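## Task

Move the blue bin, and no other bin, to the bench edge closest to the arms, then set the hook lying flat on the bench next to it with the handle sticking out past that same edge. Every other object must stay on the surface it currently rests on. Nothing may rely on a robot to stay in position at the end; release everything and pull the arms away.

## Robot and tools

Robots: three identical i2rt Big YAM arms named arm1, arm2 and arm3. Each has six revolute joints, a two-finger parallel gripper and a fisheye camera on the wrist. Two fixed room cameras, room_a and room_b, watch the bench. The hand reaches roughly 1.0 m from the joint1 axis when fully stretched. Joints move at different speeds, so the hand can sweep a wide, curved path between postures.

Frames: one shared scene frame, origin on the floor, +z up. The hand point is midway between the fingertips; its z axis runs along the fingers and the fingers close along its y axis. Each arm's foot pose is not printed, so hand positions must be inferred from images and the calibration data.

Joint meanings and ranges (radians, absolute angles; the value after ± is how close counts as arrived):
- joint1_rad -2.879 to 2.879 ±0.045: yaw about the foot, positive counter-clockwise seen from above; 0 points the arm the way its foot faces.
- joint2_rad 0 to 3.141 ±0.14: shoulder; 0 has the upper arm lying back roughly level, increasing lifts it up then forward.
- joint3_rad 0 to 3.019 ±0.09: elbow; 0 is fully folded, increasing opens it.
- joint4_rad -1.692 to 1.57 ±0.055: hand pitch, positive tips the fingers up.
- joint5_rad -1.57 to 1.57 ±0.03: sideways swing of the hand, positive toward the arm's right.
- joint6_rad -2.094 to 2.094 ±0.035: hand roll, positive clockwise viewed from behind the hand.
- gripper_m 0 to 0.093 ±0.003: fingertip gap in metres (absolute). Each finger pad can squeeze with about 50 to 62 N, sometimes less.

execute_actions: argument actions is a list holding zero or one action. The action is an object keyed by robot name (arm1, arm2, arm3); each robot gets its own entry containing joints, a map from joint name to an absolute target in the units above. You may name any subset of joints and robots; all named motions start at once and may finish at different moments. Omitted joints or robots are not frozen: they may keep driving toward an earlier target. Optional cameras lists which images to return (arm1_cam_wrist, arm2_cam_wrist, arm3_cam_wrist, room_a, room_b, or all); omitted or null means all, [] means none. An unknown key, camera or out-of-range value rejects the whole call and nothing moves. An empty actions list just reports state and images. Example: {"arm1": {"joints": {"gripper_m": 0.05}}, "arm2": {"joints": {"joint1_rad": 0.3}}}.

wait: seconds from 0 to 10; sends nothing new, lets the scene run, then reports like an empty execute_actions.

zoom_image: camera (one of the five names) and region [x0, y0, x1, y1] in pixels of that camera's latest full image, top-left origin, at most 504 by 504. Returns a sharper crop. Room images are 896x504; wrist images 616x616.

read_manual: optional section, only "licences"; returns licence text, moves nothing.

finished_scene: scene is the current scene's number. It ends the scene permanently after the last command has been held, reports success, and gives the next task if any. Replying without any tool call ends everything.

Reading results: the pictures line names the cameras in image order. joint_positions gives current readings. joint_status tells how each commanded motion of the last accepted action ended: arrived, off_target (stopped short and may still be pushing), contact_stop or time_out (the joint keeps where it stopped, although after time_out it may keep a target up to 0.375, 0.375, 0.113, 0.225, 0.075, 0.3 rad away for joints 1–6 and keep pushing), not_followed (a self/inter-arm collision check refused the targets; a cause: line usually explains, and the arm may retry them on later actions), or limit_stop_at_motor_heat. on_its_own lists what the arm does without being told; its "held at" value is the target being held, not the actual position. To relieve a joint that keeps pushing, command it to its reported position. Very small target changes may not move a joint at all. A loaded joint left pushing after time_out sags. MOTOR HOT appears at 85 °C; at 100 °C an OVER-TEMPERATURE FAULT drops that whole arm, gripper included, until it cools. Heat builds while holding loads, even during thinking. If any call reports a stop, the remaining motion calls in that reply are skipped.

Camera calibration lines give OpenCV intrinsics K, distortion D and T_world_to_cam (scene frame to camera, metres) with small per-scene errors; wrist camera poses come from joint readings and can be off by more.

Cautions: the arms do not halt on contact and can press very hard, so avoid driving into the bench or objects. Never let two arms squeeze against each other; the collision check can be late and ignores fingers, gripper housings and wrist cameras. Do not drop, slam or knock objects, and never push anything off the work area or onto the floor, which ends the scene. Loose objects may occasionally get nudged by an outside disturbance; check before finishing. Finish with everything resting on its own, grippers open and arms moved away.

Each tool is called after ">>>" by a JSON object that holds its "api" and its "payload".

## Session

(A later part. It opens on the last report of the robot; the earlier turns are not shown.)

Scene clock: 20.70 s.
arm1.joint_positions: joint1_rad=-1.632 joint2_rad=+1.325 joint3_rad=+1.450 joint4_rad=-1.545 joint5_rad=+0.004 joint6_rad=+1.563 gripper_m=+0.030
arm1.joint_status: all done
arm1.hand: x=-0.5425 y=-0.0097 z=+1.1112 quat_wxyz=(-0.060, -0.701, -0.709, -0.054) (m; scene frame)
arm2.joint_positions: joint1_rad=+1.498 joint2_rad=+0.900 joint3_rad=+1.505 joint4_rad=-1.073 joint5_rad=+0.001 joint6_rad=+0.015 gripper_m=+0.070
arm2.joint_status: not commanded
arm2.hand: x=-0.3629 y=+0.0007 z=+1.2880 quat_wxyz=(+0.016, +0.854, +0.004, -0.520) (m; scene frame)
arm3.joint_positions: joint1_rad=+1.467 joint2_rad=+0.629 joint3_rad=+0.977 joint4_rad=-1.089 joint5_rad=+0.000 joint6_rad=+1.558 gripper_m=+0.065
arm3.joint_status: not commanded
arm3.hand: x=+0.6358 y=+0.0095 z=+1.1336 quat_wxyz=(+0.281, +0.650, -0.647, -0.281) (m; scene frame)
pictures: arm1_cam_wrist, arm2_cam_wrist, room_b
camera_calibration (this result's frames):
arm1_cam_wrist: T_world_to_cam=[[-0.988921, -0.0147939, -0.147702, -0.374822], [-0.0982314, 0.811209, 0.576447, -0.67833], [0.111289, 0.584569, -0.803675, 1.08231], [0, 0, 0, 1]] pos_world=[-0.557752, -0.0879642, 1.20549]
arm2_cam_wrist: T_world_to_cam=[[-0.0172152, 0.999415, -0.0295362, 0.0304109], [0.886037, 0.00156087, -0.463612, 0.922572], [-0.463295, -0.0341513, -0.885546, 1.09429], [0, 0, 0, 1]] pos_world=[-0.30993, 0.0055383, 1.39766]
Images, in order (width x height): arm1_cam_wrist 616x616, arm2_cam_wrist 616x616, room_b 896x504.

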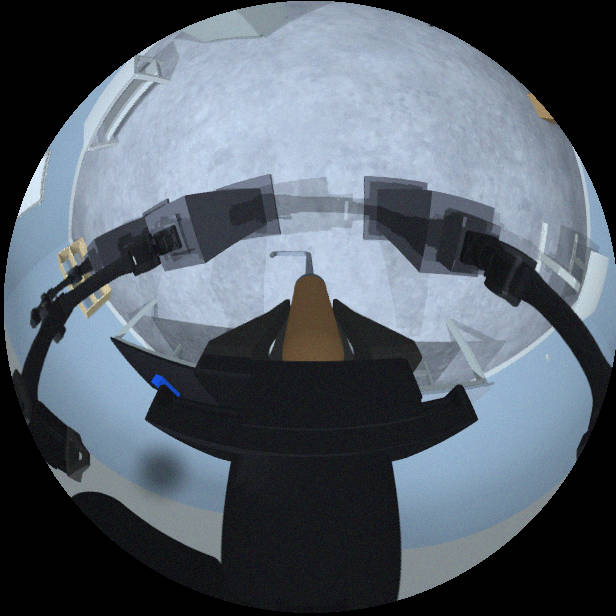

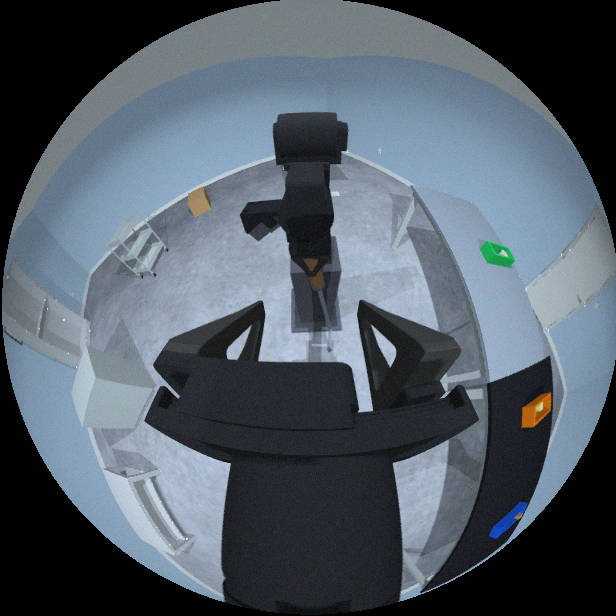

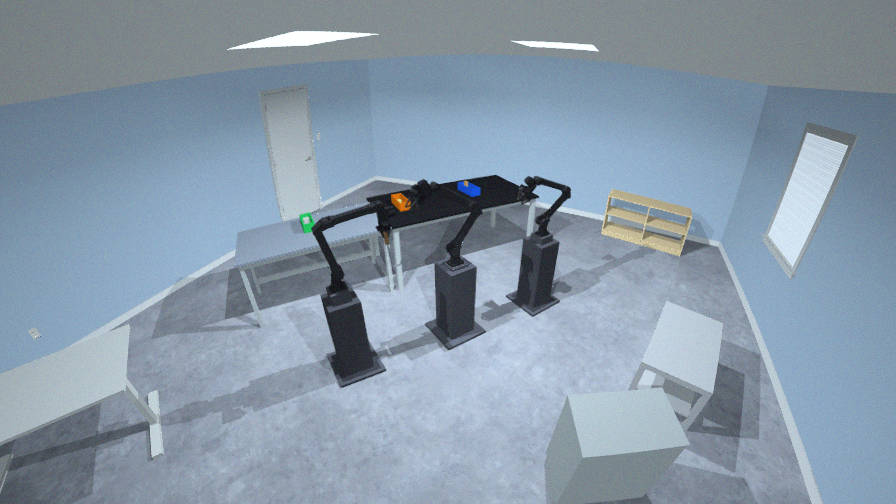

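>>> {"api": "execute_actions", "payload": {"actions": [{"arm1":{"joints":{"joint4_rad":-1.69,"joint6_rad":-1.57,"joint5_rad":-0.25}},"arm2":{"joints":{"joint2_rad":0.72,"joint3_rad":0.475,"joint4_rad":0.72}},"arm3":{"joints":{"joint2_rad":0.9,"joint3_rad":1.4,"joint4_rad":-1.65}}}], "cameras": ["arm1_cam_wrist"]}}

>>> {"api": "execute_actions", "payload": {"actions": [{"arm2":{"joints":{"joint2_rad":1.12,"joint1_rad":1.42}}}], "cameras": ["arm1_cam_wrist","arm2_cam_wrist","room_b"]}}

Scene clock: 24.00 s.
arm1.joint_positions: joint1_rad=-1.632 joint2_rad=+1.320 joint3_rad=+1.450 joint4_rad=-1.678 joint5_rad=-0.240 joint6_rad=-1.560 gripper_m=+0.030
arm1.joint_status: all done
joint sent to its limit — the command would take arm1.joint4_rad past its lower limit, so that joint was sent only as far as its limit.
arm1.hand: x=-0.5767 y=+0.0319 z=+1.1150 quat_wxyz=(-0.095, +0.701, -0.703, -0.073) (m; scene frame)
arm2.joint_positions: joint1_rad=+1.498 joint2_rad=+0.725 joint3_rad=+0.477 joint4_rad=+0.698 joint5_rad=+0.001 joint6_rad=+0.015 gripper_m=+0.070
arm2.joint_status: all done
arm2.hand: x=-0.3637 y=-0.0006 z=+1.1582 quat_wxyz=(+0.022, +0.535, +0.000, -0.845) (m; scene frame)
arm3.joint_positions: joint1_rad=+1.467 joint2_rad=+0.901 joint3_rad=+1.359 joint4_rad=-1.636 joint5_rad=+0.000 joint6_rad=+1.559 gripper_m=+0.065
arm3.joint_status: all done
arm3.hand: x=+0.6546 y=+0.0097 z=+1.1724 quat_wxyz=(+0.135, +0.696, -0.692, -0.132) (m; scene frame)
pictures: arm1_cam_wrist
camera_calibration (this result's frames):
arm1_cam_wrist: T_world_to_cam=[[0.99903, -0.00638976, 0.0435589, 0.525415], [-0.0226679, -0.922839, 0.384519, -0.404635], [0.0377408, -0.385133, -0.922089, 1.1854], [0, 0, 0, 1]] pos_world=[-0.578816, 0.086482, 1.22575]
Images, in order (width x height): arm1_cam_wrist 616x616.

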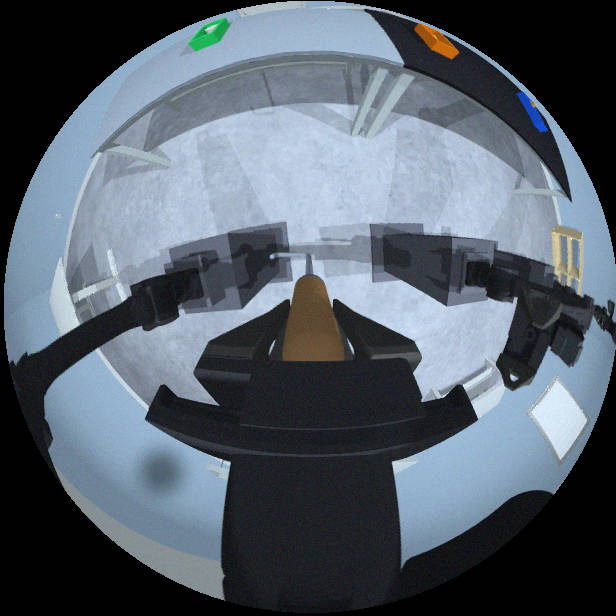

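Scene clock: 25.13 s.
arm1.joint_positions: joint1_rad=-1.632 joint2_rad=+1.320 joint3_rad=+1.450 joint4_rad=-1.678 joint5_rad=-0.240 joint6_rad=-1.561 gripper_m=+0.030
arm1.joint_status: not commanded
arm1.hand: x=-0.5767 y=+0.0319 z=+1.1150 quat_wxyz=(-0.095, +0.701, -0.703, -0.073) (m; scene frame)
arm2.joint_positions: joint1_rad=+1.424 joint2_rad=+1.125 joint3_rad=+0.474 joint4_rad=+0.706 joint5_rad=+0.001 joint6_rad=+0.015 gripper_m=+0.070
arm2.joint_status: all done
arm2.hand: x=-0.4562 y=+0.0295 z=+0.9950 quat_wxyz=(-0.007, +0.690, -0.024, -0.723) (m; scene frame)
arm3.joint_positions: joint1_rad=+1.467 joint2_rad=+0.901 joint3_rad=+1.359 joint4_rad=-1.636 joint5_rad=+0.000 joint6_rad=+1.559 gripper_m=+0.065
arm3.joint_status: not commanded
arm3.hand: x=+0.6546 y=+0.0097 z=+1.1724 quat_wxyz=(+0.135, +0.696, -0.692, -0.132) (m; scene frame)
pictures: arm1_cam_wrist, arm2_cam_wrist, room_b
camera_calibration (this result's frames):
arm1_cam_wrist: T_world_to_cam=[[0.999029, -0.00601897, 0.0436484, 0.525302], [-0.0223603, -0.922843, 0.384528, -0.404467], [0.0379661, -0.38513, -0.922081, 1.18552], [0, 0, 0, 1]] pos_world=[-0.578846, 0.0864825, 1.22575]
arm2_cam_wrist: T_world_to_cam=[[0.0447843, 0.99845, -0.0330314, 0.0232007], [0.533814, -0.0518657, -0.84401, 1.08867], [-0.844415, 0.0201657, -0.53531, 0.268563], [0, 0, 0, 1]] pos_world=[-0.35541, 0.0278844, 1.06338]
Images, in order (width x height): arm1_cam_wrist 616x616, arm2_cam_wrist 616x616, room_b 896x504.

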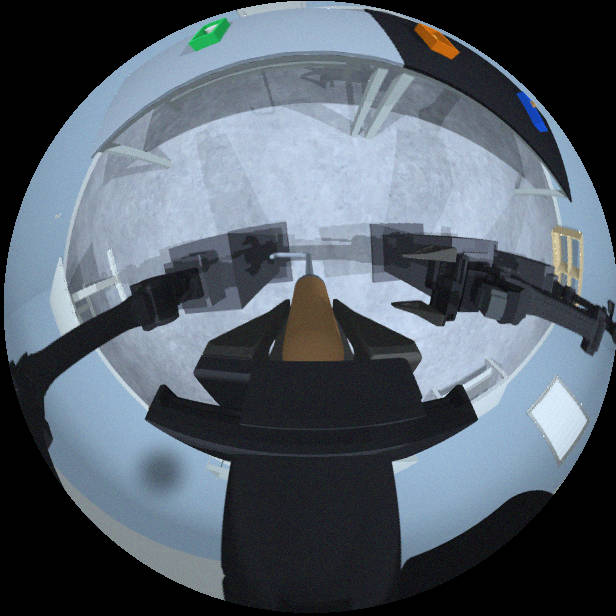

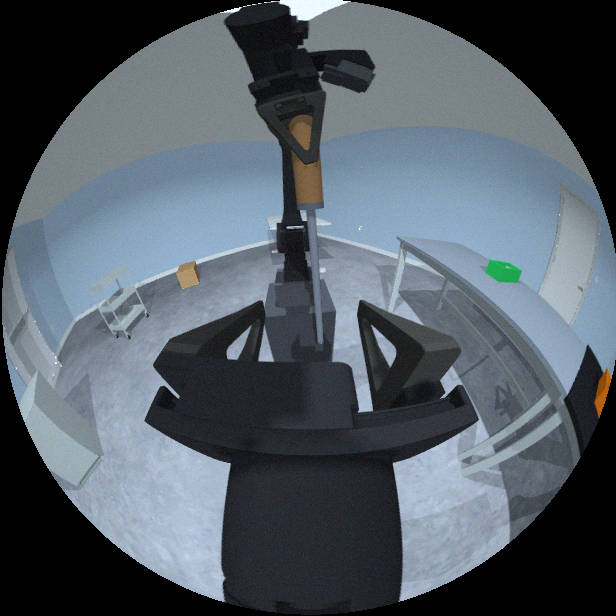

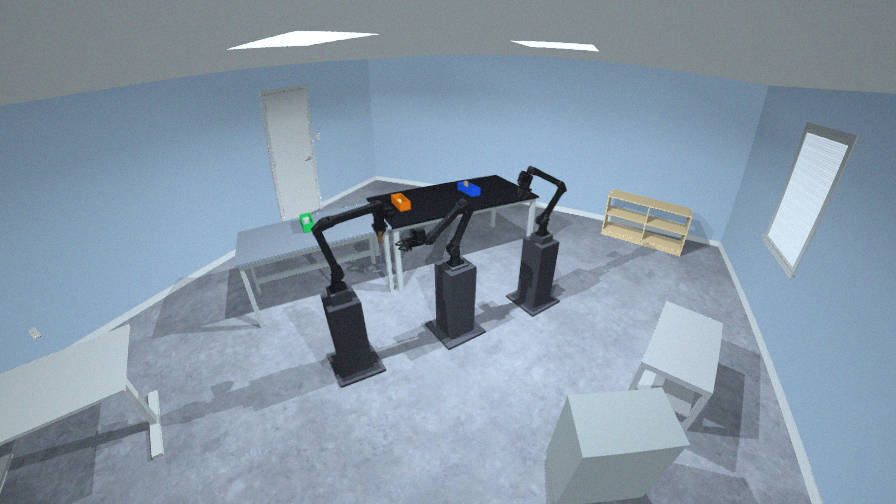

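>>> {"api": "execute_actions", "payload": {"actions": [{"arm2":{"joints":{"joint2_rad":1.41,"joint3_rad":0.79,"joint4_rad":0.67,"gripper_m":0.05}}}], "cameras": ["arm1_cam_wrist","arm2_cam_wrist"]}}

Scene clock: 26.47 s.
arm1.joint_positions: joint1_rad=-1.632 joint2_rad=+1.320 joint3_rad=+1.450 joint4_rad=-1.678 joint5_rad=-0.240 joint6_rad=-1.561 gripper_m=+0.030
arm1.joint_status: not commanded
arm1.hand: x=-0.5767 y=+0.0319 z=+1.1150 quat_wxyz=(-0.095, +0.701, -0.703, -0.073) (m; scene frame)
arm2.joint_positions: joint1_rad=+1.424 joint2_rad=+1.407 joint3_rad=+0.751 joint4_rad=+0.684 joint5_rad=+0.001 joint6_rad=+0.015 gripper_m=+0.050
arm2.joint_status: all done
arm2.hand: x=-0.5625 y=+0.0341 z=+0.9997 quat_wxyz=(-0.007, +0.700, -0.024, -0.714) (m; scene frame)
arm3.joint_positions: joint1_rad=+1.467 joint2_rad=+0.901 joint3_rad=+1.359 joint4_rad=-1.636 joint5_rad=+0.000 joint6_rad=+1.559 gripper_m=+0.065
arm3.joint_status: not commanded
arm3.hand: x=+0.6546 y=+0.0097 z=+1.1724 quat_wxyz=(+0.135, +0.696, -0.692, -0.132) (m; scene frame)
pictures: arm1_cam_wrist, arm2_cam_wrist
camera_calibration (this result's frames):
arm1_cam_wrist: T_world_to_cam=[[0.999029, -0.00601897, 0.0436484, 0.525302], [-0.0223603, -0.922843, 0.384528, -0.404467], [0.0379661, -0.38513, -0.922081, 1.18552], [0, 0, 0, 1]] pos_world=[-0.578846, 0.0864825, 1.22575]
arm2_cam_wrist: T_world_to_cam=[[0.0454241, 0.998424, -0.032972, 0.0238133], [0.556466, -0.0527003, -0.829197, 1.14758], [-0.829628, 0.0193177, -0.557983, 0.212299], [0, 0, 0, 1]] pos_world=[-0.463541, 0.0326008, 1.07081]
Images, in order (width x height): arm1_cam_wrist 616x616, arm2_cam_wrist 616x616.

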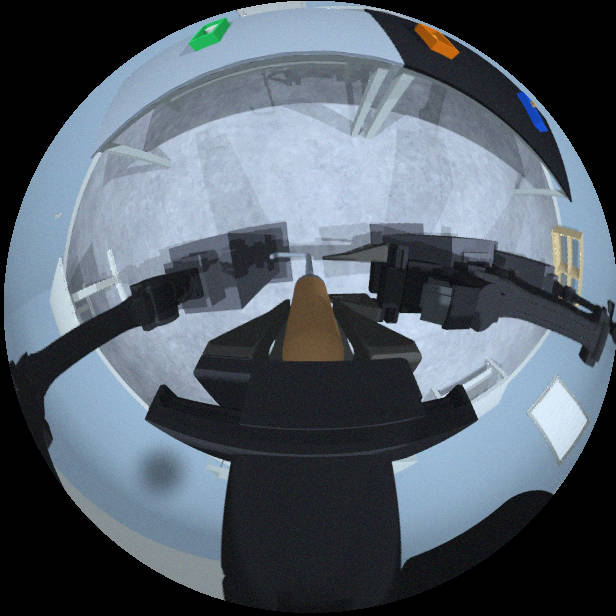

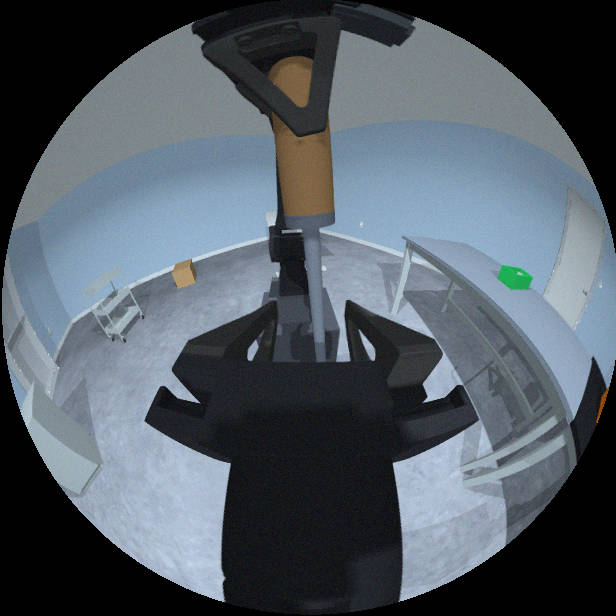

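>>> {"api": "execute_actions", "payload": {"actions": [{"arm2":{"joints":{"joint2_rad":1.47,"joint3_rad":0.865,"joint4_rad":0.65}}}], "cameras": ["arm1_cam_wrist","arm2_cam_wrist"]}}

Scene clock: 27.30 s.
arm1.joint_positions: joint1_rad=-1.632 joint2_rad=+1.320 joint3_rad=+1.450 joint4_rad=-1.678 joint5_rad=-0.240 joint6_rad=-1.561 gripper_m=+0.030
arm1.joint_status: not commanded
arm1.hand: x=-0.5767 y=+0.0319 z=+1.1150 quat_wxyz=(-0.095, +0.701, -0.703, -0.073) (m; scene frame)
arm2.joint_positions: joint1_rad=+1.424 joint2_rad=+1.461 joint3_rad=+0.826 joint4_rad=+0.665 joint5_rad=+0.001 joint6_rad=+0.015 gripper_m=+0.050
arm2.joint_status: all done
arm2.hand: x=-0.5881 y=+0.0352 z=+1.0050 quat_wxyz=(-0.007, +0.699, -0.024, -0.714) (m; scene frame)
arm3.joint_positions: joint1_rad=+1.467 joint2_rad=+0.901 joint3_rad=+1.359 joint4_rad=-1.636 joint5_rad=+0.000 joint6_rad=+1.559 gripper_m=+0.065
arm3.joint_status: not commanded
arm3.hand: x=+0.6546 y=+0.0097 z=+1.1724 quat_wxyz=(+0.135, +0.696, -0.692, -0.132) (m; scene frame)
pictures: arm1_cam_wrist, arm2_cam_wrist
camera_calibration (this result's frames):
arm1_cam_wrist: T_world_to_cam=[[0.999029, -0.00601897, 0.0436484, 0.525302], [-0.0223603, -0.922843, 0.384528, -0.404467], [0.0379661, -0.38513, -0.922081, 1.18552], [0, 0, 0, 1]] pos_world=[-0.578846, 0.0864825, 1.22575]
arm2_cam_wrist: T_world_to_cam=[[0.0453971, 0.998425, -0.0329748, 0.0239915], [0.555517, -0.0526655, -0.829835, 1.16643], [-0.830265, 0.019354, -0.557033, 0.192678], [0, 0, 0, 1]] pos_world=[-0.489089, 0.033748, 1.07607]
Images, in order (width x height): arm1_cam_wrist 616x616, arm2_cam_wrist 616x616.

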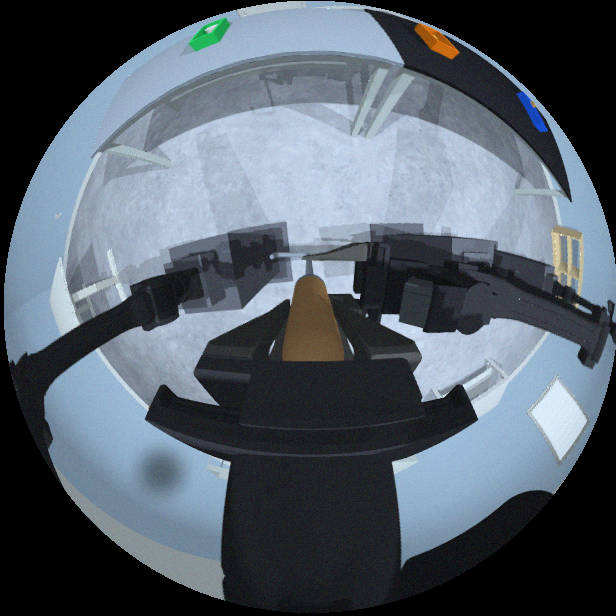

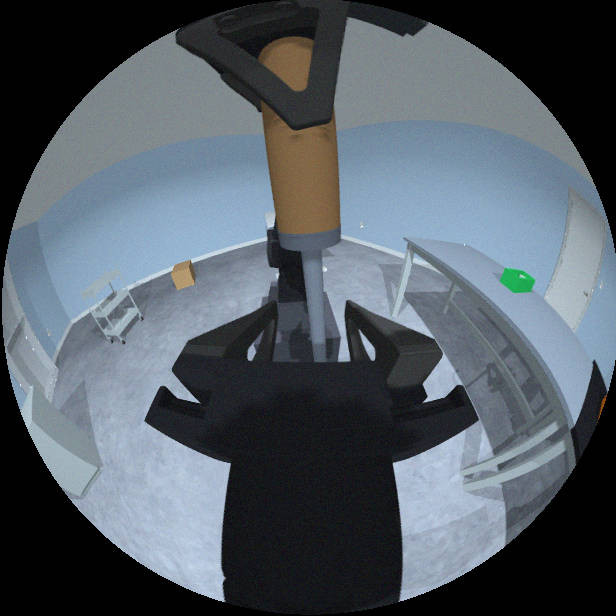

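>>> {"api": "execute_actions", "payload": {"actions": [{"arm2":{"joints":{"joint2_rad":1.515,"joint3_rad":0.89}}}], "cameras": []}}

>>> {"api": "execute_actions", "payload": {"actions": [{"arm2":{"joints":{"gripper_m":0}}}], "cameras": ["arm1_cam_wrist","arm2_cam_wrist"]}}

Scene clock: 28.17 s.
arm1.joint_positions: joint1_rad=-1.632 joint2_rad=+1.320 joint3_rad=+1.450 joint4_rad=-1.678 joint5_rad=-0.240 joint6_rad=-1.561 gripper_m=+0.030
arm1.joint_status: not commanded
arm1.hand: x=-0.5767 y=+0.0319 z=+1.1150 quat_wxyz=(-0.095, +0.701, -0.703, -0.073) (m; scene frame)
arm2.joint_positions: joint1_rad=+1.424 joint2_rad=+1.506 joint3_rad=+0.850 joint4_rad=+0.663 joint5_rad=+0.001 joint6_rad=+0.015 gripper_m=+0.050
arm2.joint_status: all done
arm2.hand: x=-0.6005 y=+0.0356 z=+0.9918 quat_wxyz=(-0.007, +0.707, -0.024, -0.706) (m; scene frame)
arm3.joint_positions: joint1_rad=+1.467 joint2_rad=+0.901 joint3_rad=+1.359 joint4_rad=-1.636 joint5_rad=+0.000 joint6_rad=+1.559 gripper_m=+0.065
arm3.joint_status: not commanded
arm3.hand: x=+0.6546 y=+0.0097 z=+1.1724 quat_wxyz=(+0.135, +0.696, -0.692, -0.132) (m; scene frame)
pictures: none
No camera images: the call's "cameras" was empty. Leave "cameras" out to get every camera's image.

Scene clock: 28.80 s.
arm1.joint_positions: joint1_rad=-1.630 joint2_rad=+1.320 joint3_rad=+1.450 joint4_rad=-1.678 joint5_rad=-0.242 joint6_rad=-1.564 gripper_m=+0.030
arm1.joint_status: not commanded
arm1.hand: x=-0.5768 y=+0.0330 z=+1.1150 quat_wxyz=(-0.095, +0.703, -0.701, -0.073) (m; scene frame)
arm2.joint_positions: joint1_rad=+1.424 joint2_rad=+1.506 joint3_rad=+0.850 joint4_rad=+0.662 joint5_rad=-0.002 joint6_rad=-0.004 gripper_m=+0.009
arm2.joint_status: gripper_m off_target (ended at +0.009, target +0.000)
arm2.hand: x=-0.6006 y=+0.0355 z=+0.9917 quat_wxyz=(-0.013, +0.708, -0.017, -0.706) (m; scene frame)
arm3.joint_positions: joint1_rad=+1.467 joint2_rad=+0.901 joint3_rad=+1.359 joint4_rad=-1.636 joint5_rad=+0.000 joint6_rad=+1.559 gripper_m=+0.065
arm3.joint_status: not commanded
arm3.hand: x=+0.6546 y=+0.0097 z=+1.1724 quat_wxyz=(+0.135, +0.696, -0.692, -0.132) (m; scene frame)
pictures: arm1_cam_wrist, arm2_cam_wrist
camera_calibration (this result's frames):
arm1_cam_wrist: T_world_to_cam=[[0.999016, -0.000778296, 0.0443485, 0.524445], [-0.0177467, -0.923343, 0.383566, -0.399762], [0.0406503, -0.383976, -0.922448, 1.18789], [0, 0, 0, 1]] pos_world=[-0.579311, 0.0874115, 1.22584]
arm2_cam_wrist: T_world_to_cam=[[0.0440006, 0.998941, -0.0134648, 0.00366131], [0.574797, -0.0363372, -0.817489, 1.16102], [-0.817112, 0.0282304, -0.575787, 0.201092], [0, 0, 0, 1]] pos_world=[-0.503199, 0.032854, 1.06496]
Images, in order (width x height): arm1_cam_wrist 616x616, arm2_cam_wrist 616x616.

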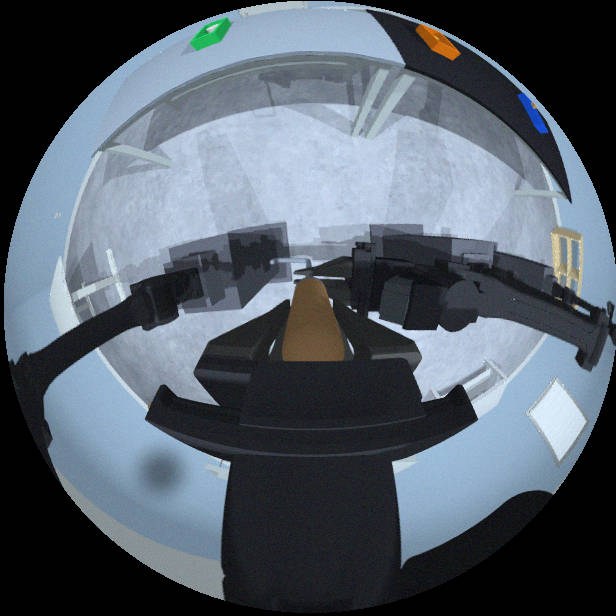

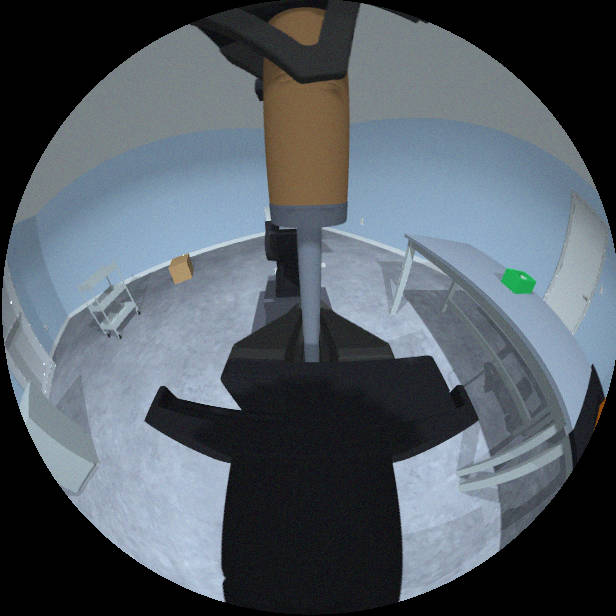

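>>> {"api": "execute_actions", "payload": {"actions": [{"arm1":{"joints":{"gripper_m":0.055}}}], "cameras": []}}

>>> {"api": "execute_actions", "payload": {"actions": [{"arm1":{"joints":{"joint2_rad":1.19,"joint3_rad":1.615}}}], "cameras": ["arm1_cam_wrist","arm2_cam_wrist"]}}

Scene clock: 30.73 s.
arm1.joint_positions: joint1_rad=-1.630 joint2_rad=+1.298 joint3_rad=+1.450 joint4_rad=-1.678 joint5_rad=-0.245 joint6_rad=-1.564 gripper_m=+0.055
arm1.joint_status: all done
arm1.hand: x=-0.5811 y=+0.0336 z=+1.1228 quat_wxyz=(-0.104, +0.704, -0.700, -0.067) (m; scene frame)
arm2.joint_positions: joint1_rad=+1.424 joint2_rad=+1.534 joint3_rad=+0.850 joint4_rad=+0.639 joint5_rad=-0.001 joint6_rad=-0.004 gripper_m=+0.009
arm2.joint_status: not commanded
arm2.hand: x=-0.6041 y=+0.0355 z=+0.9695 quat_wxyz=(-0.013, +0.725, -0.017, -0.688) (m; scene frame)
arm3.joint_positions: joint1_rad=+1.467 joint2_rad=+0.901 joint3_rad=+1.359 joint4_rad=-1.636 joint5_rad=+0.000 joint6_rad=+1.559 gripper_m=+0.065
arm3.joint_status: not commanded
arm3.hand: x=+0.6546 y=+0.0097 z=+1.1724 quat_wxyz=(+0.135, +0.696, -0.692, -0.132) (m; scene frame)
pictures: none
No camera images: the call's "cameras" was empty. Leave "cameras" out to get every camera's image.

Scene clock: 31.73 s.
arm1.joint_positions: joint1_rad=-1.630 joint2_rad=+1.177 joint3_rad=+1.582 joint4_rad=-1.678 joint5_rad=-0.246 joint6_rad=-1.564 gripper_m=+0.055
arm1.joint_status: all done
arm1.hand: x=-0.5947 y=+0.0340 z=+1.2183 quat_wxyz=(-0.192, +0.707, -0.681, +0.022) (m; scene frame)
arm2.joint_positions: joint1_rad=+1.424 joint2_rad=+1.534 joint3_rad=+0.850 joint4_rad=+0.639 joint5_rad=-0.001 joint6_rad=-0.004 gripper_m=+0.009
arm2.joint_status: not commanded
arm2.hand: x=-0.6041 y=+0.0355 z=+0.9695 quat_wxyz=(-0.013, +0.725, -0.017, -0.688) (m; scene frame)
arm3.joint_positions: joint1_rad=+1.467 joint2_rad=+0.901 joint3_rad=+1.359 joint4_rad=-1.636 joint5_rad=+0.000 joint6_rad=+1.559 gripper_m=+0.065
arm3.joint_status: not commanded
arm3.hand: x=+0.6546 y=+0.0097 z=+1.1724 quat_wxyz=(+0.135, +0.696, -0.692, -0.132) (m; scene frame)
pictures: arm1_cam_wrist, arm2_cam_wrist
camera_calibration (this result's frames):
arm1_cam_wrist: T_world_to_cam=[[0.949673, -0.000116864, 0.313244, 0.18085], [-0.11856, -0.925739, 0.359098, -0.468788], [0.28994, -0.378164, -0.879163, 1.37959], [0, 0, 0, 1]] pos_world=[-0.627328, 0.0877585, 1.32458]
arm2_cam_wrist: T_world_to_cam=[[0.0445882, 0.998916, -0.0134044, 0.00380444], [0.615482, -0.0380368, -0.787233, 1.14025], [-0.786889, 0.0268511, -0.61651, 0.243165], [0, 0, 0, 1]] pos_world=[-0.510627, 0.0330418, 1.04761]
Images, in order (width x height): arm1_cam_wrist 616x616, arm2_cam_wrist 616x616.

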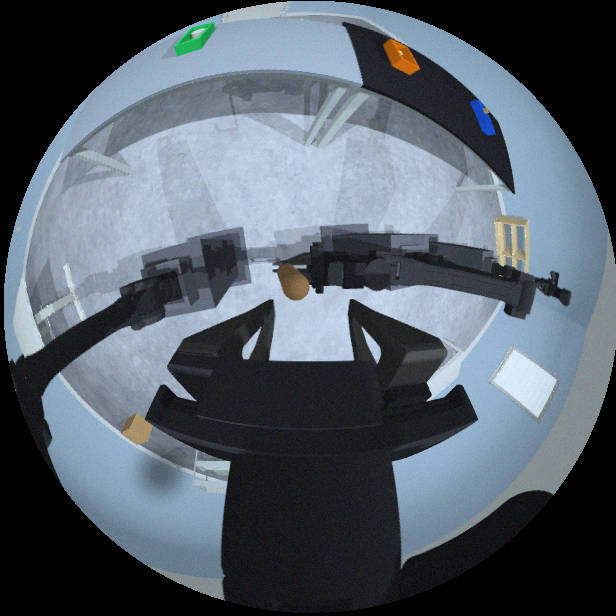

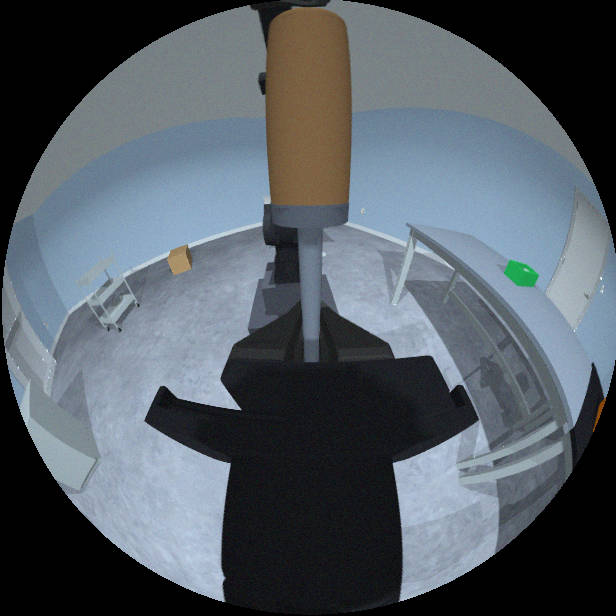

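>>> {"api": "execute_actions", "payload": {"actions": [{"arm1":{"joints":{"joint2_rad":0.6,"joint3_rad":1.2}},"arm2":{"joints":{"joint1_rad":-1.68,"joint2_rad":1.55,"joint3_rad":0.46,"joint4_rad":1.18}},"arm3":{"joints":{"joint2_rad":1.38,"joint3_rad":1.68,"joint4_rad":-1.67,"gripper_m":0.07}}}], "cameras": ["arm2_cam_wrist","arm3_cam_wrist","room_b"]}}

Scene clock: 34.60 s.
arm1.joint_positions: joint1_rad=-1.630 joint2_rad=+0.591 joint3_rad=+1.196 joint4_rad=-1.682 joint5_rad=-0.246 joint6_rad=-1.564 gripper_m=+0.055
arm1.joint_status: all done
arm1.hand: x=-0.7819 y=+0.0329 z=+1.1931 quat_wxyz=(-0.258, +0.701, -0.658, +0.090) (m; scene frame)
arm2.joint_positions: joint1_rad=-1.681 joint2_rad=+1.576 joint3_rad=+0.451 joint4_rad=+1.129 joint5_rad=+0.003 joint6_rad=-0.004 gripper_m=+0.009
arm2.joint_status: all done
arm2.hand: x=+0.5163 y=+0.0032 z=+0.8848 quat_wxyz=(-0.711, +0.001, -0.703, +0.008) (m; scene frame)
arm3.joint_positions: joint1_rad=+1.467 joint2_rad=+1.391 joint3_rad=+1.645 joint4_rad=-1.661 joint5_rad=+0.000 joint6_rad=+1.560 gripper_m=+0.070
arm3.joint_status: all done
arm3.hand: x=+0.5012 y=+0.0101 z=+1.1281 quat_wxyz=(+0.056, +0.707, -0.703, -0.051) (m; scene frame)
pictures: arm2_cam_wrist, arm3_cam_wrist, room_b
camera_calibration (this result's frames):
arm2_cam_wrist: T_world_to_cam=[[-0.0117739, -0.999916, 0.00550463, 0.00375971], [-0.564166, 0.00209769, -0.825659, 1.02567], [0.825578, -0.0128268, -0.564143, 0.194825], [0, 0, 0, 1]] pos_world=[0.417849, 0.00410684, 0.956743]
arm3_cam_wrist: T_world_to_cam=[[0.985023, -0.000420734, -0.172425, -0.294053], [0.100116, -0.812769, 0.57392, -0.681582], [-0.140383, -0.582586, -0.800553, 1.10461], [0, 0, 0, 1]] pos_world=[0.512954, 0.0894368, 1.22477]
Images, in order (width x height): arm2_cam_wrist 616x616, arm3_cam_wrist 616x616, room_b 896x504.

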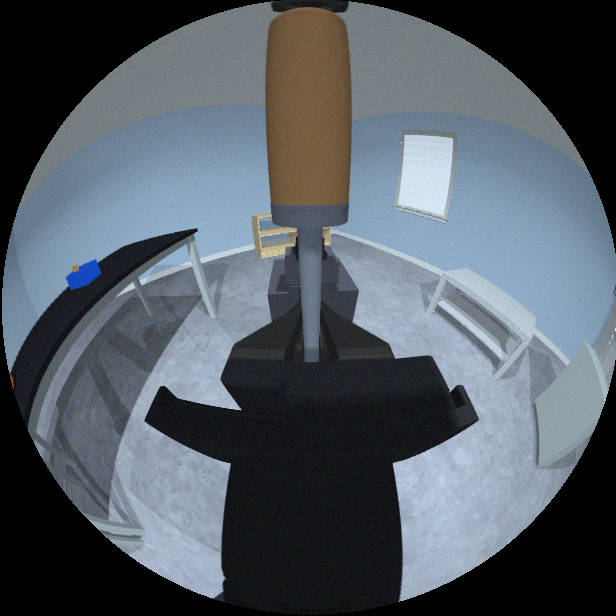

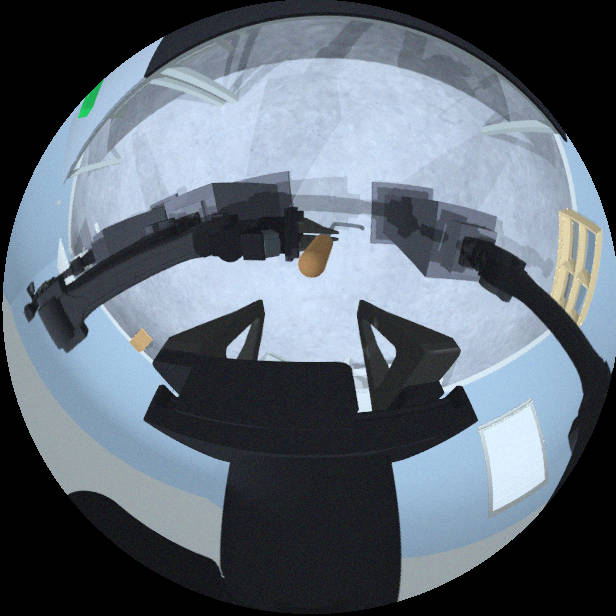

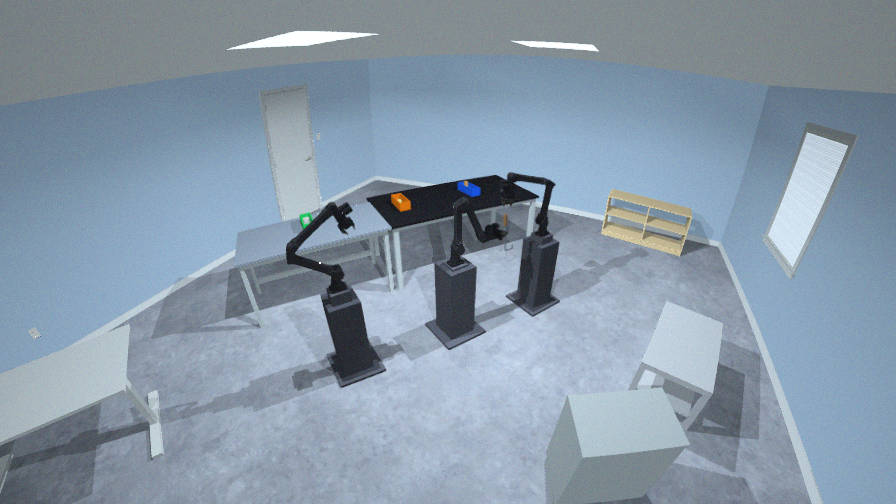

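>>> {"api": "execute_actions", "payload": {"actions": [{"arm3":{"joints":{"joint1_rad":1.4,"joint5_rad":-0.07,"joint2_rad":1.47,"joint3_rad":1.49,"joint4_rad":-1.52}}}], "cameras": ["arm2_cam_wrist","arm3_cam_wrist"]}}

Scene clock: 35.83 s.
arm1.joint_positions: joint1_rad=-1.630 joint2_rad=+0.591 joint3_rad=+1.196 joint4_rad=-1.682 joint5_rad=-0.246 joint6_rad=-1.564 gripper_m=+0.055
arm1.joint_status: not commanded
arm1.hand: x=-0.7819 y=+0.0329 z=+1.1931 quat_wxyz=(-0.258, +0.701, -0.658, +0.090) (m; scene frame)
arm2.joint_positions: joint1_rad=-1.681 joint2_rad=+1.576 joint3_rad=+0.451 joint4_rad=+1.129 joint5_rad=+0.003 joint6_rad=-0.004 gripper_m=+0.009
arm2.joint_status: not commanded
arm2.hand: x=+0.5163 y=+0.0032 z=+0.8848 quat_wxyz=(-0.711, +0.001, -0.703, +0.008) (m; scene frame)
arm3.joint_positions: joint1_rad=+1.402 joint2_rad=+1.482 joint3_rad=+1.481 joint4_rad=-1.534 joint5_rad=-0.068 joint6_rad=+1.560 gripper_m=+0.070
arm3.joint_status: all done
arm3.hand: x=+0.4865 y=+0.0272 z=+1.0274 quat_wxyz=(+0.036, +0.686, -0.727, +0.016) (m; scene frame)
pictures: arm2_cam_wrist, arm3_cam_wrist
camera_calibration (this result's frames):
arm2_cam_wrist: T_world_to_cam=[[-0.0117739, -0.999916, 0.00550463, 0.00375971], [-0.564166, 0.00209769, -0.825659, 1.02567], [0.825578, -0.0128268, -0.564143, 0.194825], [0, 0, 0, 1]] pos_world=[0.417849, 0.00410684, 0.956743]
arm3_cam_wrist: T_world_to_cam=[[0.996723, -0.0664693, -0.0461055, -0.430578], [-0.0221138, -0.772123, 0.635088, -0.6129], [-0.077813, -0.631987, -0.771063, 0.972529], [0, 0, 0, 1]] pos_world=[0.491289, 0.112771, 1.11927]
Images, in order (width x height): arm2_cam_wrist 616x616, arm3_cam_wrist 616x616.

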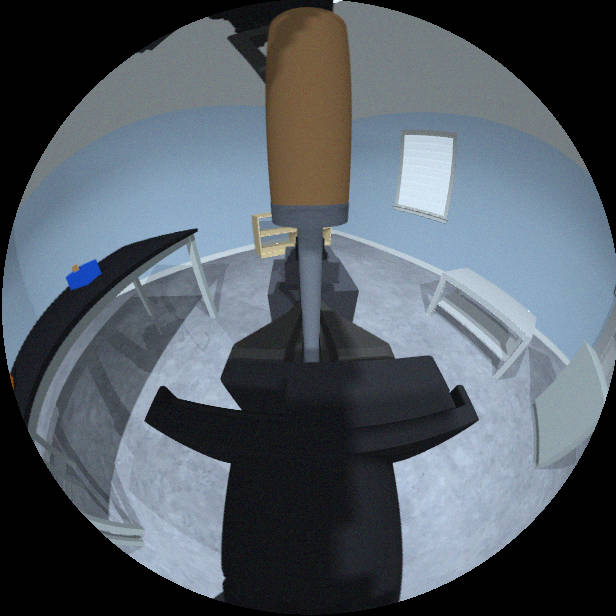

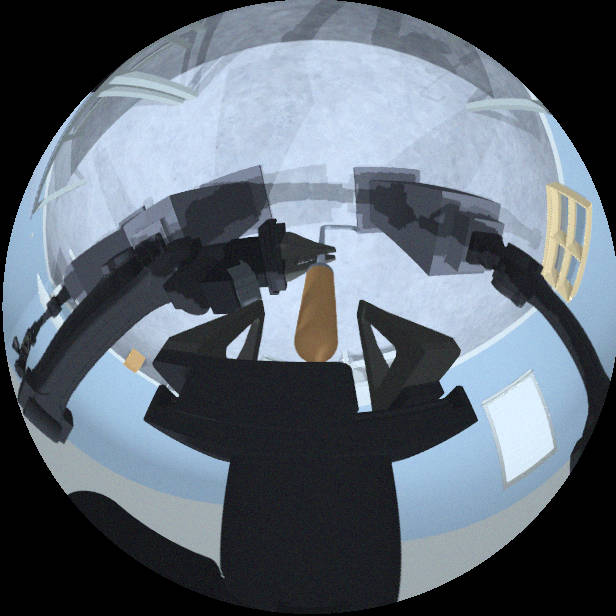

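>>> {"api": "zoom_image", "payload": {"camera": "arm2_cam_wrist", "region": [180,0,440,160]}}

Region (180, 0, 440, 160) of arm2_cam_wrist's 616x616 image, scaled by 1.938, with more detail than that image has; it fills the top 310 rows of this view, and the rest is white.

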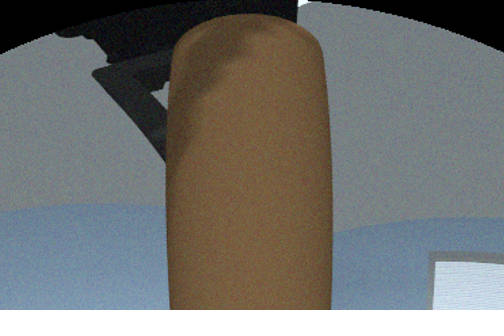

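>>> {"api": "execute_actions", "payload": {"actions": [{"arm3":{"joints":{"joint1_rad":1.435,"joint3_rad":1.445,"joint4_rad":-1.48,"gripper_m":0.052}}}], "cameras": ["arm2_cam_wrist","arm3_cam_wrist"]}}

Scene clock: 36.83 s.
arm1.joint_positions: joint1_rad=-1.630 joint2_rad=+0.591 joint3_rad=+1.196 joint4_rad=-1.682 joint5_rad=-0.246 joint6_rad=-1.564 gripper_m=+0.055
arm1.joint_status: not commanded
arm1.hand: x=-0.7819 y=+0.0329 z=+1.1931 quat_wxyz=(-0.258, +0.701, -0.658, +0.090) (m; scene frame)
arm2.joint_positions: joint1_rad=-1.681 joint2_rad=+1.576 joint3_rad=+0.451 joint4_rad=+1.129 joint5_rad=+0.003 joint6_rad=-0.004 gripper_m=+0.009
arm2.joint_status: not commanded
arm2.hand: x=+0.5163 y=+0.0032 z=+0.8848 quat_wxyz=(-0.711, +0.001, -0.703, +0.008) (m; scene frame)
arm3.joint_positions: joint1_rad=+1.427 joint2_rad=+1.480 joint3_rad=+1.447 joint4_rad=-1.494 joint5_rad=-0.068 joint6_rad=+1.560 gripper_m=+0.052
arm3.joint_status: all done
arm3.hand: x=+0.4855 y=+0.0157 z=+1.0149 quat_wxyz=(+0.038, +0.695, -0.718, +0.014) (m; scene frame)
pictures: arm2_cam_wrist, arm3_cam_wrist
camera_calibration (this result's frames):
arm2_cam_wrist: T_world_to_cam=[[-0.0117739, -0.999916, 0.00550463, 0.00375971], [-0.564166, 0.00209769, -0.825659, 1.02567], [0.825578, -0.0128268, -0.564143, 0.194825], [0, 0, 0, 1]] pos_world=[0.417849, 0.00410684, 0.956743]
arm3_cam_wrist: T_world_to_cam=[[0.997785, -0.0410193, -0.052372, -0.425555], [0.00158139, -0.772419, 0.635111, -0.625371], [-0.0665049, -0.633787, -0.770644, 0.949684], [0, 0, 0, 1]] pos_world=[0.48876, 0.101392, 1.10676]
Images, in order (width x height): arm2_cam_wrist 616x616, arm3_cam_wrist 616x616.

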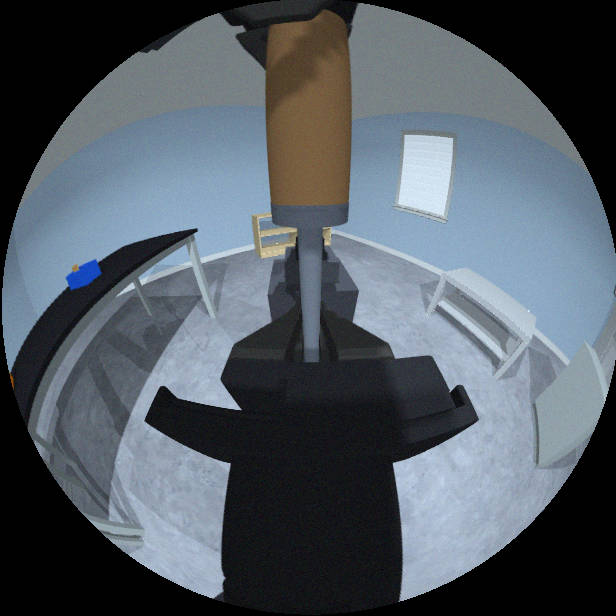

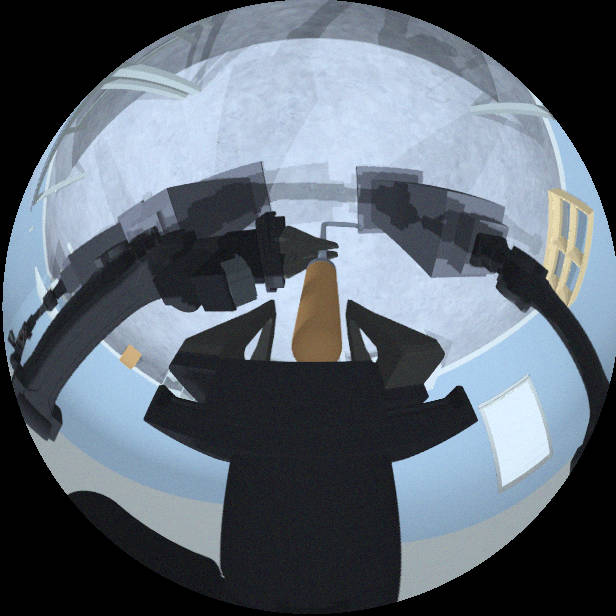

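>>> {"api": "execute_actions", "payload": {"actions": [{"arm3":{"joints":{"gripper_m":0}}}], "cameras": []}}

>>> {"api": "execute_actions", "payload": {"actions": [{"arm2":{"joints":{"gripper_m":0.045}}}], "cameras": ["arm2_cam_wrist","arm3_cam_wrist"]}}

Scene clock: 37.80 s.
arm1.joint_positions: joint1_rad=-1.630 joint2_rad=+0.591 joint3_rad=+1.196 joint4_rad=-1.682 joint5_rad=-0.246 joint6_rad=-1.564 gripper_m=+0.055
arm1.joint_status: not commanded
arm1.hand: x=-0.7819 y=+0.0329 z=+1.1931 quat_wxyz=(-0.258, +0.701, -0.658, +0.090) (m; scene frame)
arm2.joint_positions: joint1_rad=-1.681 joint2_rad=+1.576 joint3_rad=+0.445 joint4_rad=+1.134 joint5_rad=+0.002 joint6_rad=-0.004 gripper_m=+0.009
arm2.joint_status: not commanded
arm2.hand: x=+0.5140 y=+0.0033 z=+0.8836 quat_wxyz=(-0.711, +0.002, -0.703, +0.008) (m; scene frame)
arm3.joint_positions: joint1_rad=+1.427 joint2_rad=+1.480 joint3_rad=+1.443 joint4_rad=-1.495 joint5_rad=-0.068 joint6_rad=+1.560 gripper_m=+0.031
arm3.joint_status: gripper_m off_target (ended at +0.031, target +0.000)
arm3.hand: x=+0.4867 y=+0.0155 z=+1.0138 quat_wxyz=(+0.037, +0.695, -0.718, +0.016) (m; scene frame)
pictures: none
No camera images: the call's "cameras" was empty. Leave "cameras" out to get every camera's image.

Scene clock: 38.43 s.
arm1.joint_positions: joint1_rad=-1.630 joint2_rad=+0.591 joint3_rad=+1.196 joint4_rad=-1.682 joint5_rad=-0.246 joint6_rad=-1.564 gripper_m=+0.055
arm1.joint_status: not commanded
arm1.hand: x=-0.7819 y=+0.0329 z=+1.1931 quat_wxyz=(-0.258, +0.701, -0.658, +0.090) (m; scene frame)
arm2.joint_positions: joint1_rad=-1.681 joint2_rad=+1.555 joint3_rad=+0.445 joint4_rad=+1.158 joint5_rad=+0.002 joint6_rad=-0.004 gripper_m=+0.045
arm2.joint_status: all done
arm2.hand: x=+0.5129 y=+0.0035 z=+0.8997 quat_wxyz=(-0.727, +0.002, -0.687, +0.008) (m; scene frame)
arm3.joint_positions: joint1_rad=+1.427 joint2_rad=+1.480 joint3_rad=+1.436 joint4_rad=-1.491 joint5_rad=-0.068 joint6_rad=+1.560 gripper_m=+0.031
arm3.joint_status: not commanded
arm3.hand: x=+0.4875 y=+0.0155 z=+1.0111 quat_wxyz=(+0.036, +0.695, -0.718, +0.017) (m; scene frame)
pictures: arm2_cam_wrist, arm3_cam_wrist
camera_calibration (this result's frames):
arm2_cam_wrist: T_world_to_cam=[[-0.0112026, -0.999923, 0.00531501, 0.00374829], [-0.526772, 0.00138351, -0.850006, 1.03874], [0.849933, -0.012322, -0.526747, 0.15986], [0, 0, 0, 1]] pos_world=[0.411351, 0.0042807, 0.967122]
arm3_cam_wrist: T_world_to_cam=[[0.998072, -0.041388, -0.0462504, -0.434056], [-0.0025349, -0.771754, 0.635916, -0.621978], [-0.0620132, -0.634573, -0.770371, 0.94429], [0, 0, 0, 1]] pos_world=[0.490201, 0.101242, 1.1029]
Images, in order (width x height): arm2_cam_wrist 616x616, arm3_cam_wrist 616x616.

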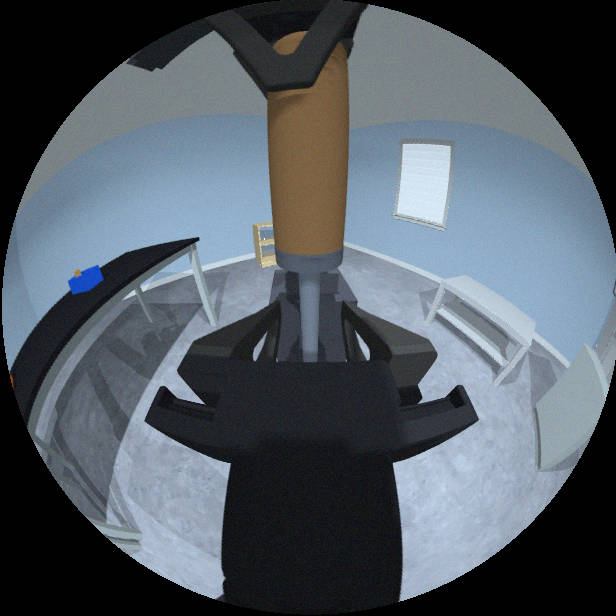

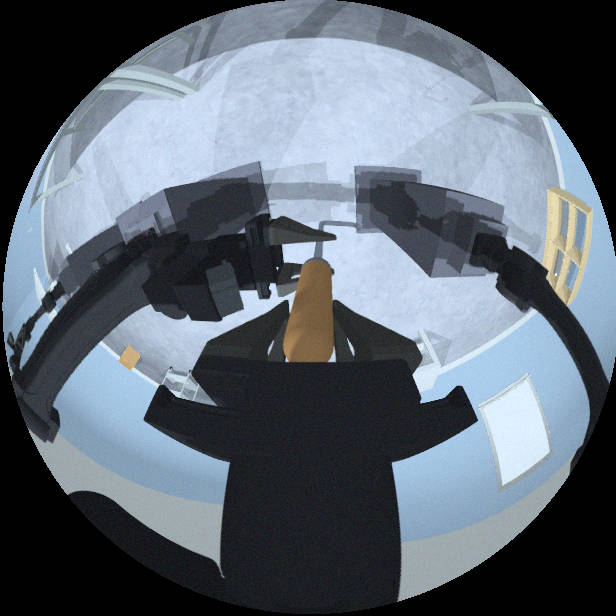

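>>> {"api": "execute_actions", "payload": {"actions": [{"arm2":{"joints":{"joint2_rad":1.25,"joint3_rad":0.18,"joint4_rad":1.06}}}], "cameras": ["arm2_cam_wrist","arm3_cam_wrist"]}}

Scene clock: 39.63 s.
arm1.joint_positions: joint1_rad=-1.630 joint2_rad=+0.591 joint3_rad=+1.196 joint4_rad=-1.682 joint5_rad=-0.246 joint6_rad=-1.564 gripper_m=+0.055
arm1.joint_status: not commanded
arm1.hand: x=-0.7819 y=+0.0329 z=+1.1931 quat_wxyz=(-0.258, +0.701, -0.658, +0.090) (m; scene frame)
arm2.joint_positions: joint1_rad=-1.681 joint2_rad=+1.249 joint3_rad=+0.179 joint4_rad=+1.076 joint5_rad=+0.002 joint6_rad=-0.004 gripper_m=+0.045
arm2.joint_status: all done
arm2.hand: x=+0.4096 y=+0.0042 z=+0.8966 quat_wxyz=(-0.712, +0.002, -0.702, +0.008) (m; scene frame)
arm3.joint_positions: joint1_rad=+1.427 joint2_rad=+1.480 joint3_rad=+1.436 joint4_rad=-1.491 joint5_rad=-0.068 joint6_rad=+1.560 gripper_m=+0.031
arm3.joint_status: not commanded
arm3.hand: x=+0.4875 y=+0.0155 z=+1.0111 quat_wxyz=(+0.036, +0.695, -0.718, +0.017) (m; scene frame)
pictures: arm2_cam_wrist, arm3_cam_wrist
camera_calibration (this result's frames):
arm2_cam_wrist: T_world_to_cam=[[-0.011383, -0.99992, 0.00549908, 0.00320421], [-0.562278, 0.00185312, -0.826946, 0.975591], [0.82687, -0.0125051, -0.562254, 0.287291], [0, 0, 0, 1]] pos_world=[0.311038, 0.00498867, 0.968274]
arm3_cam_wrist: T_world_to_cam=[[0.998072, -0.041388, -0.0462504, -0.434056], [-0.0025349, -0.771754, 0.635916, -0.621978], [-0.0620132, -0.634573, -0.770371, 0.94429], [0, 0, 0, 1]] pos_world=[0.490201, 0.101242, 1.1029]
Images, in order (width x height): arm2_cam_wrist 616x616, arm3_cam_wrist 616x616.

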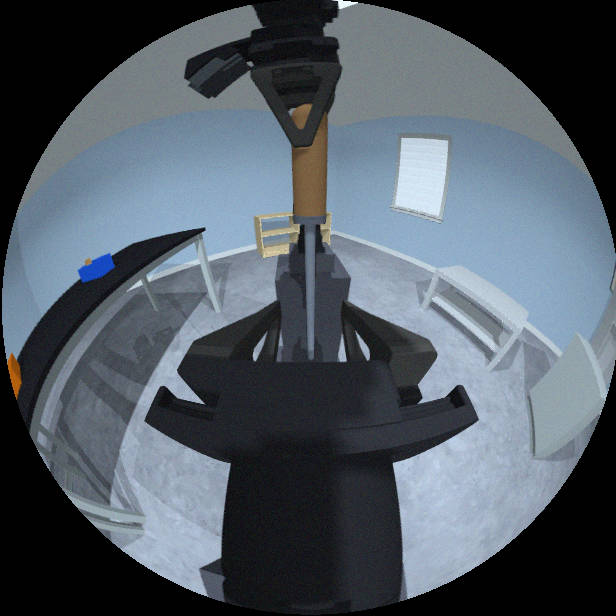

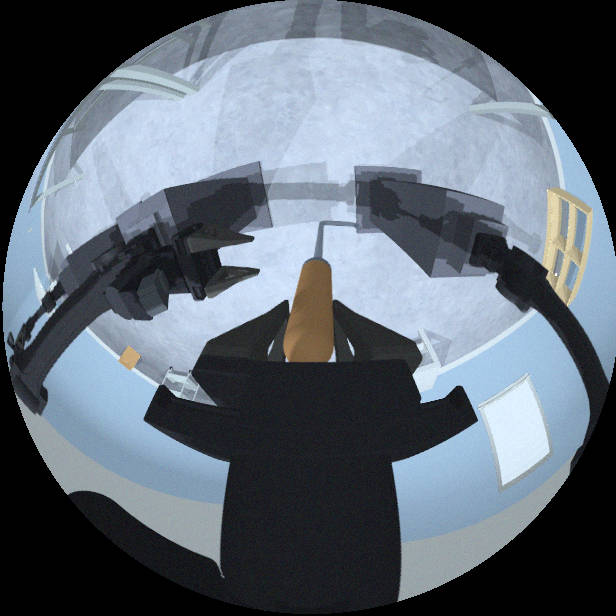

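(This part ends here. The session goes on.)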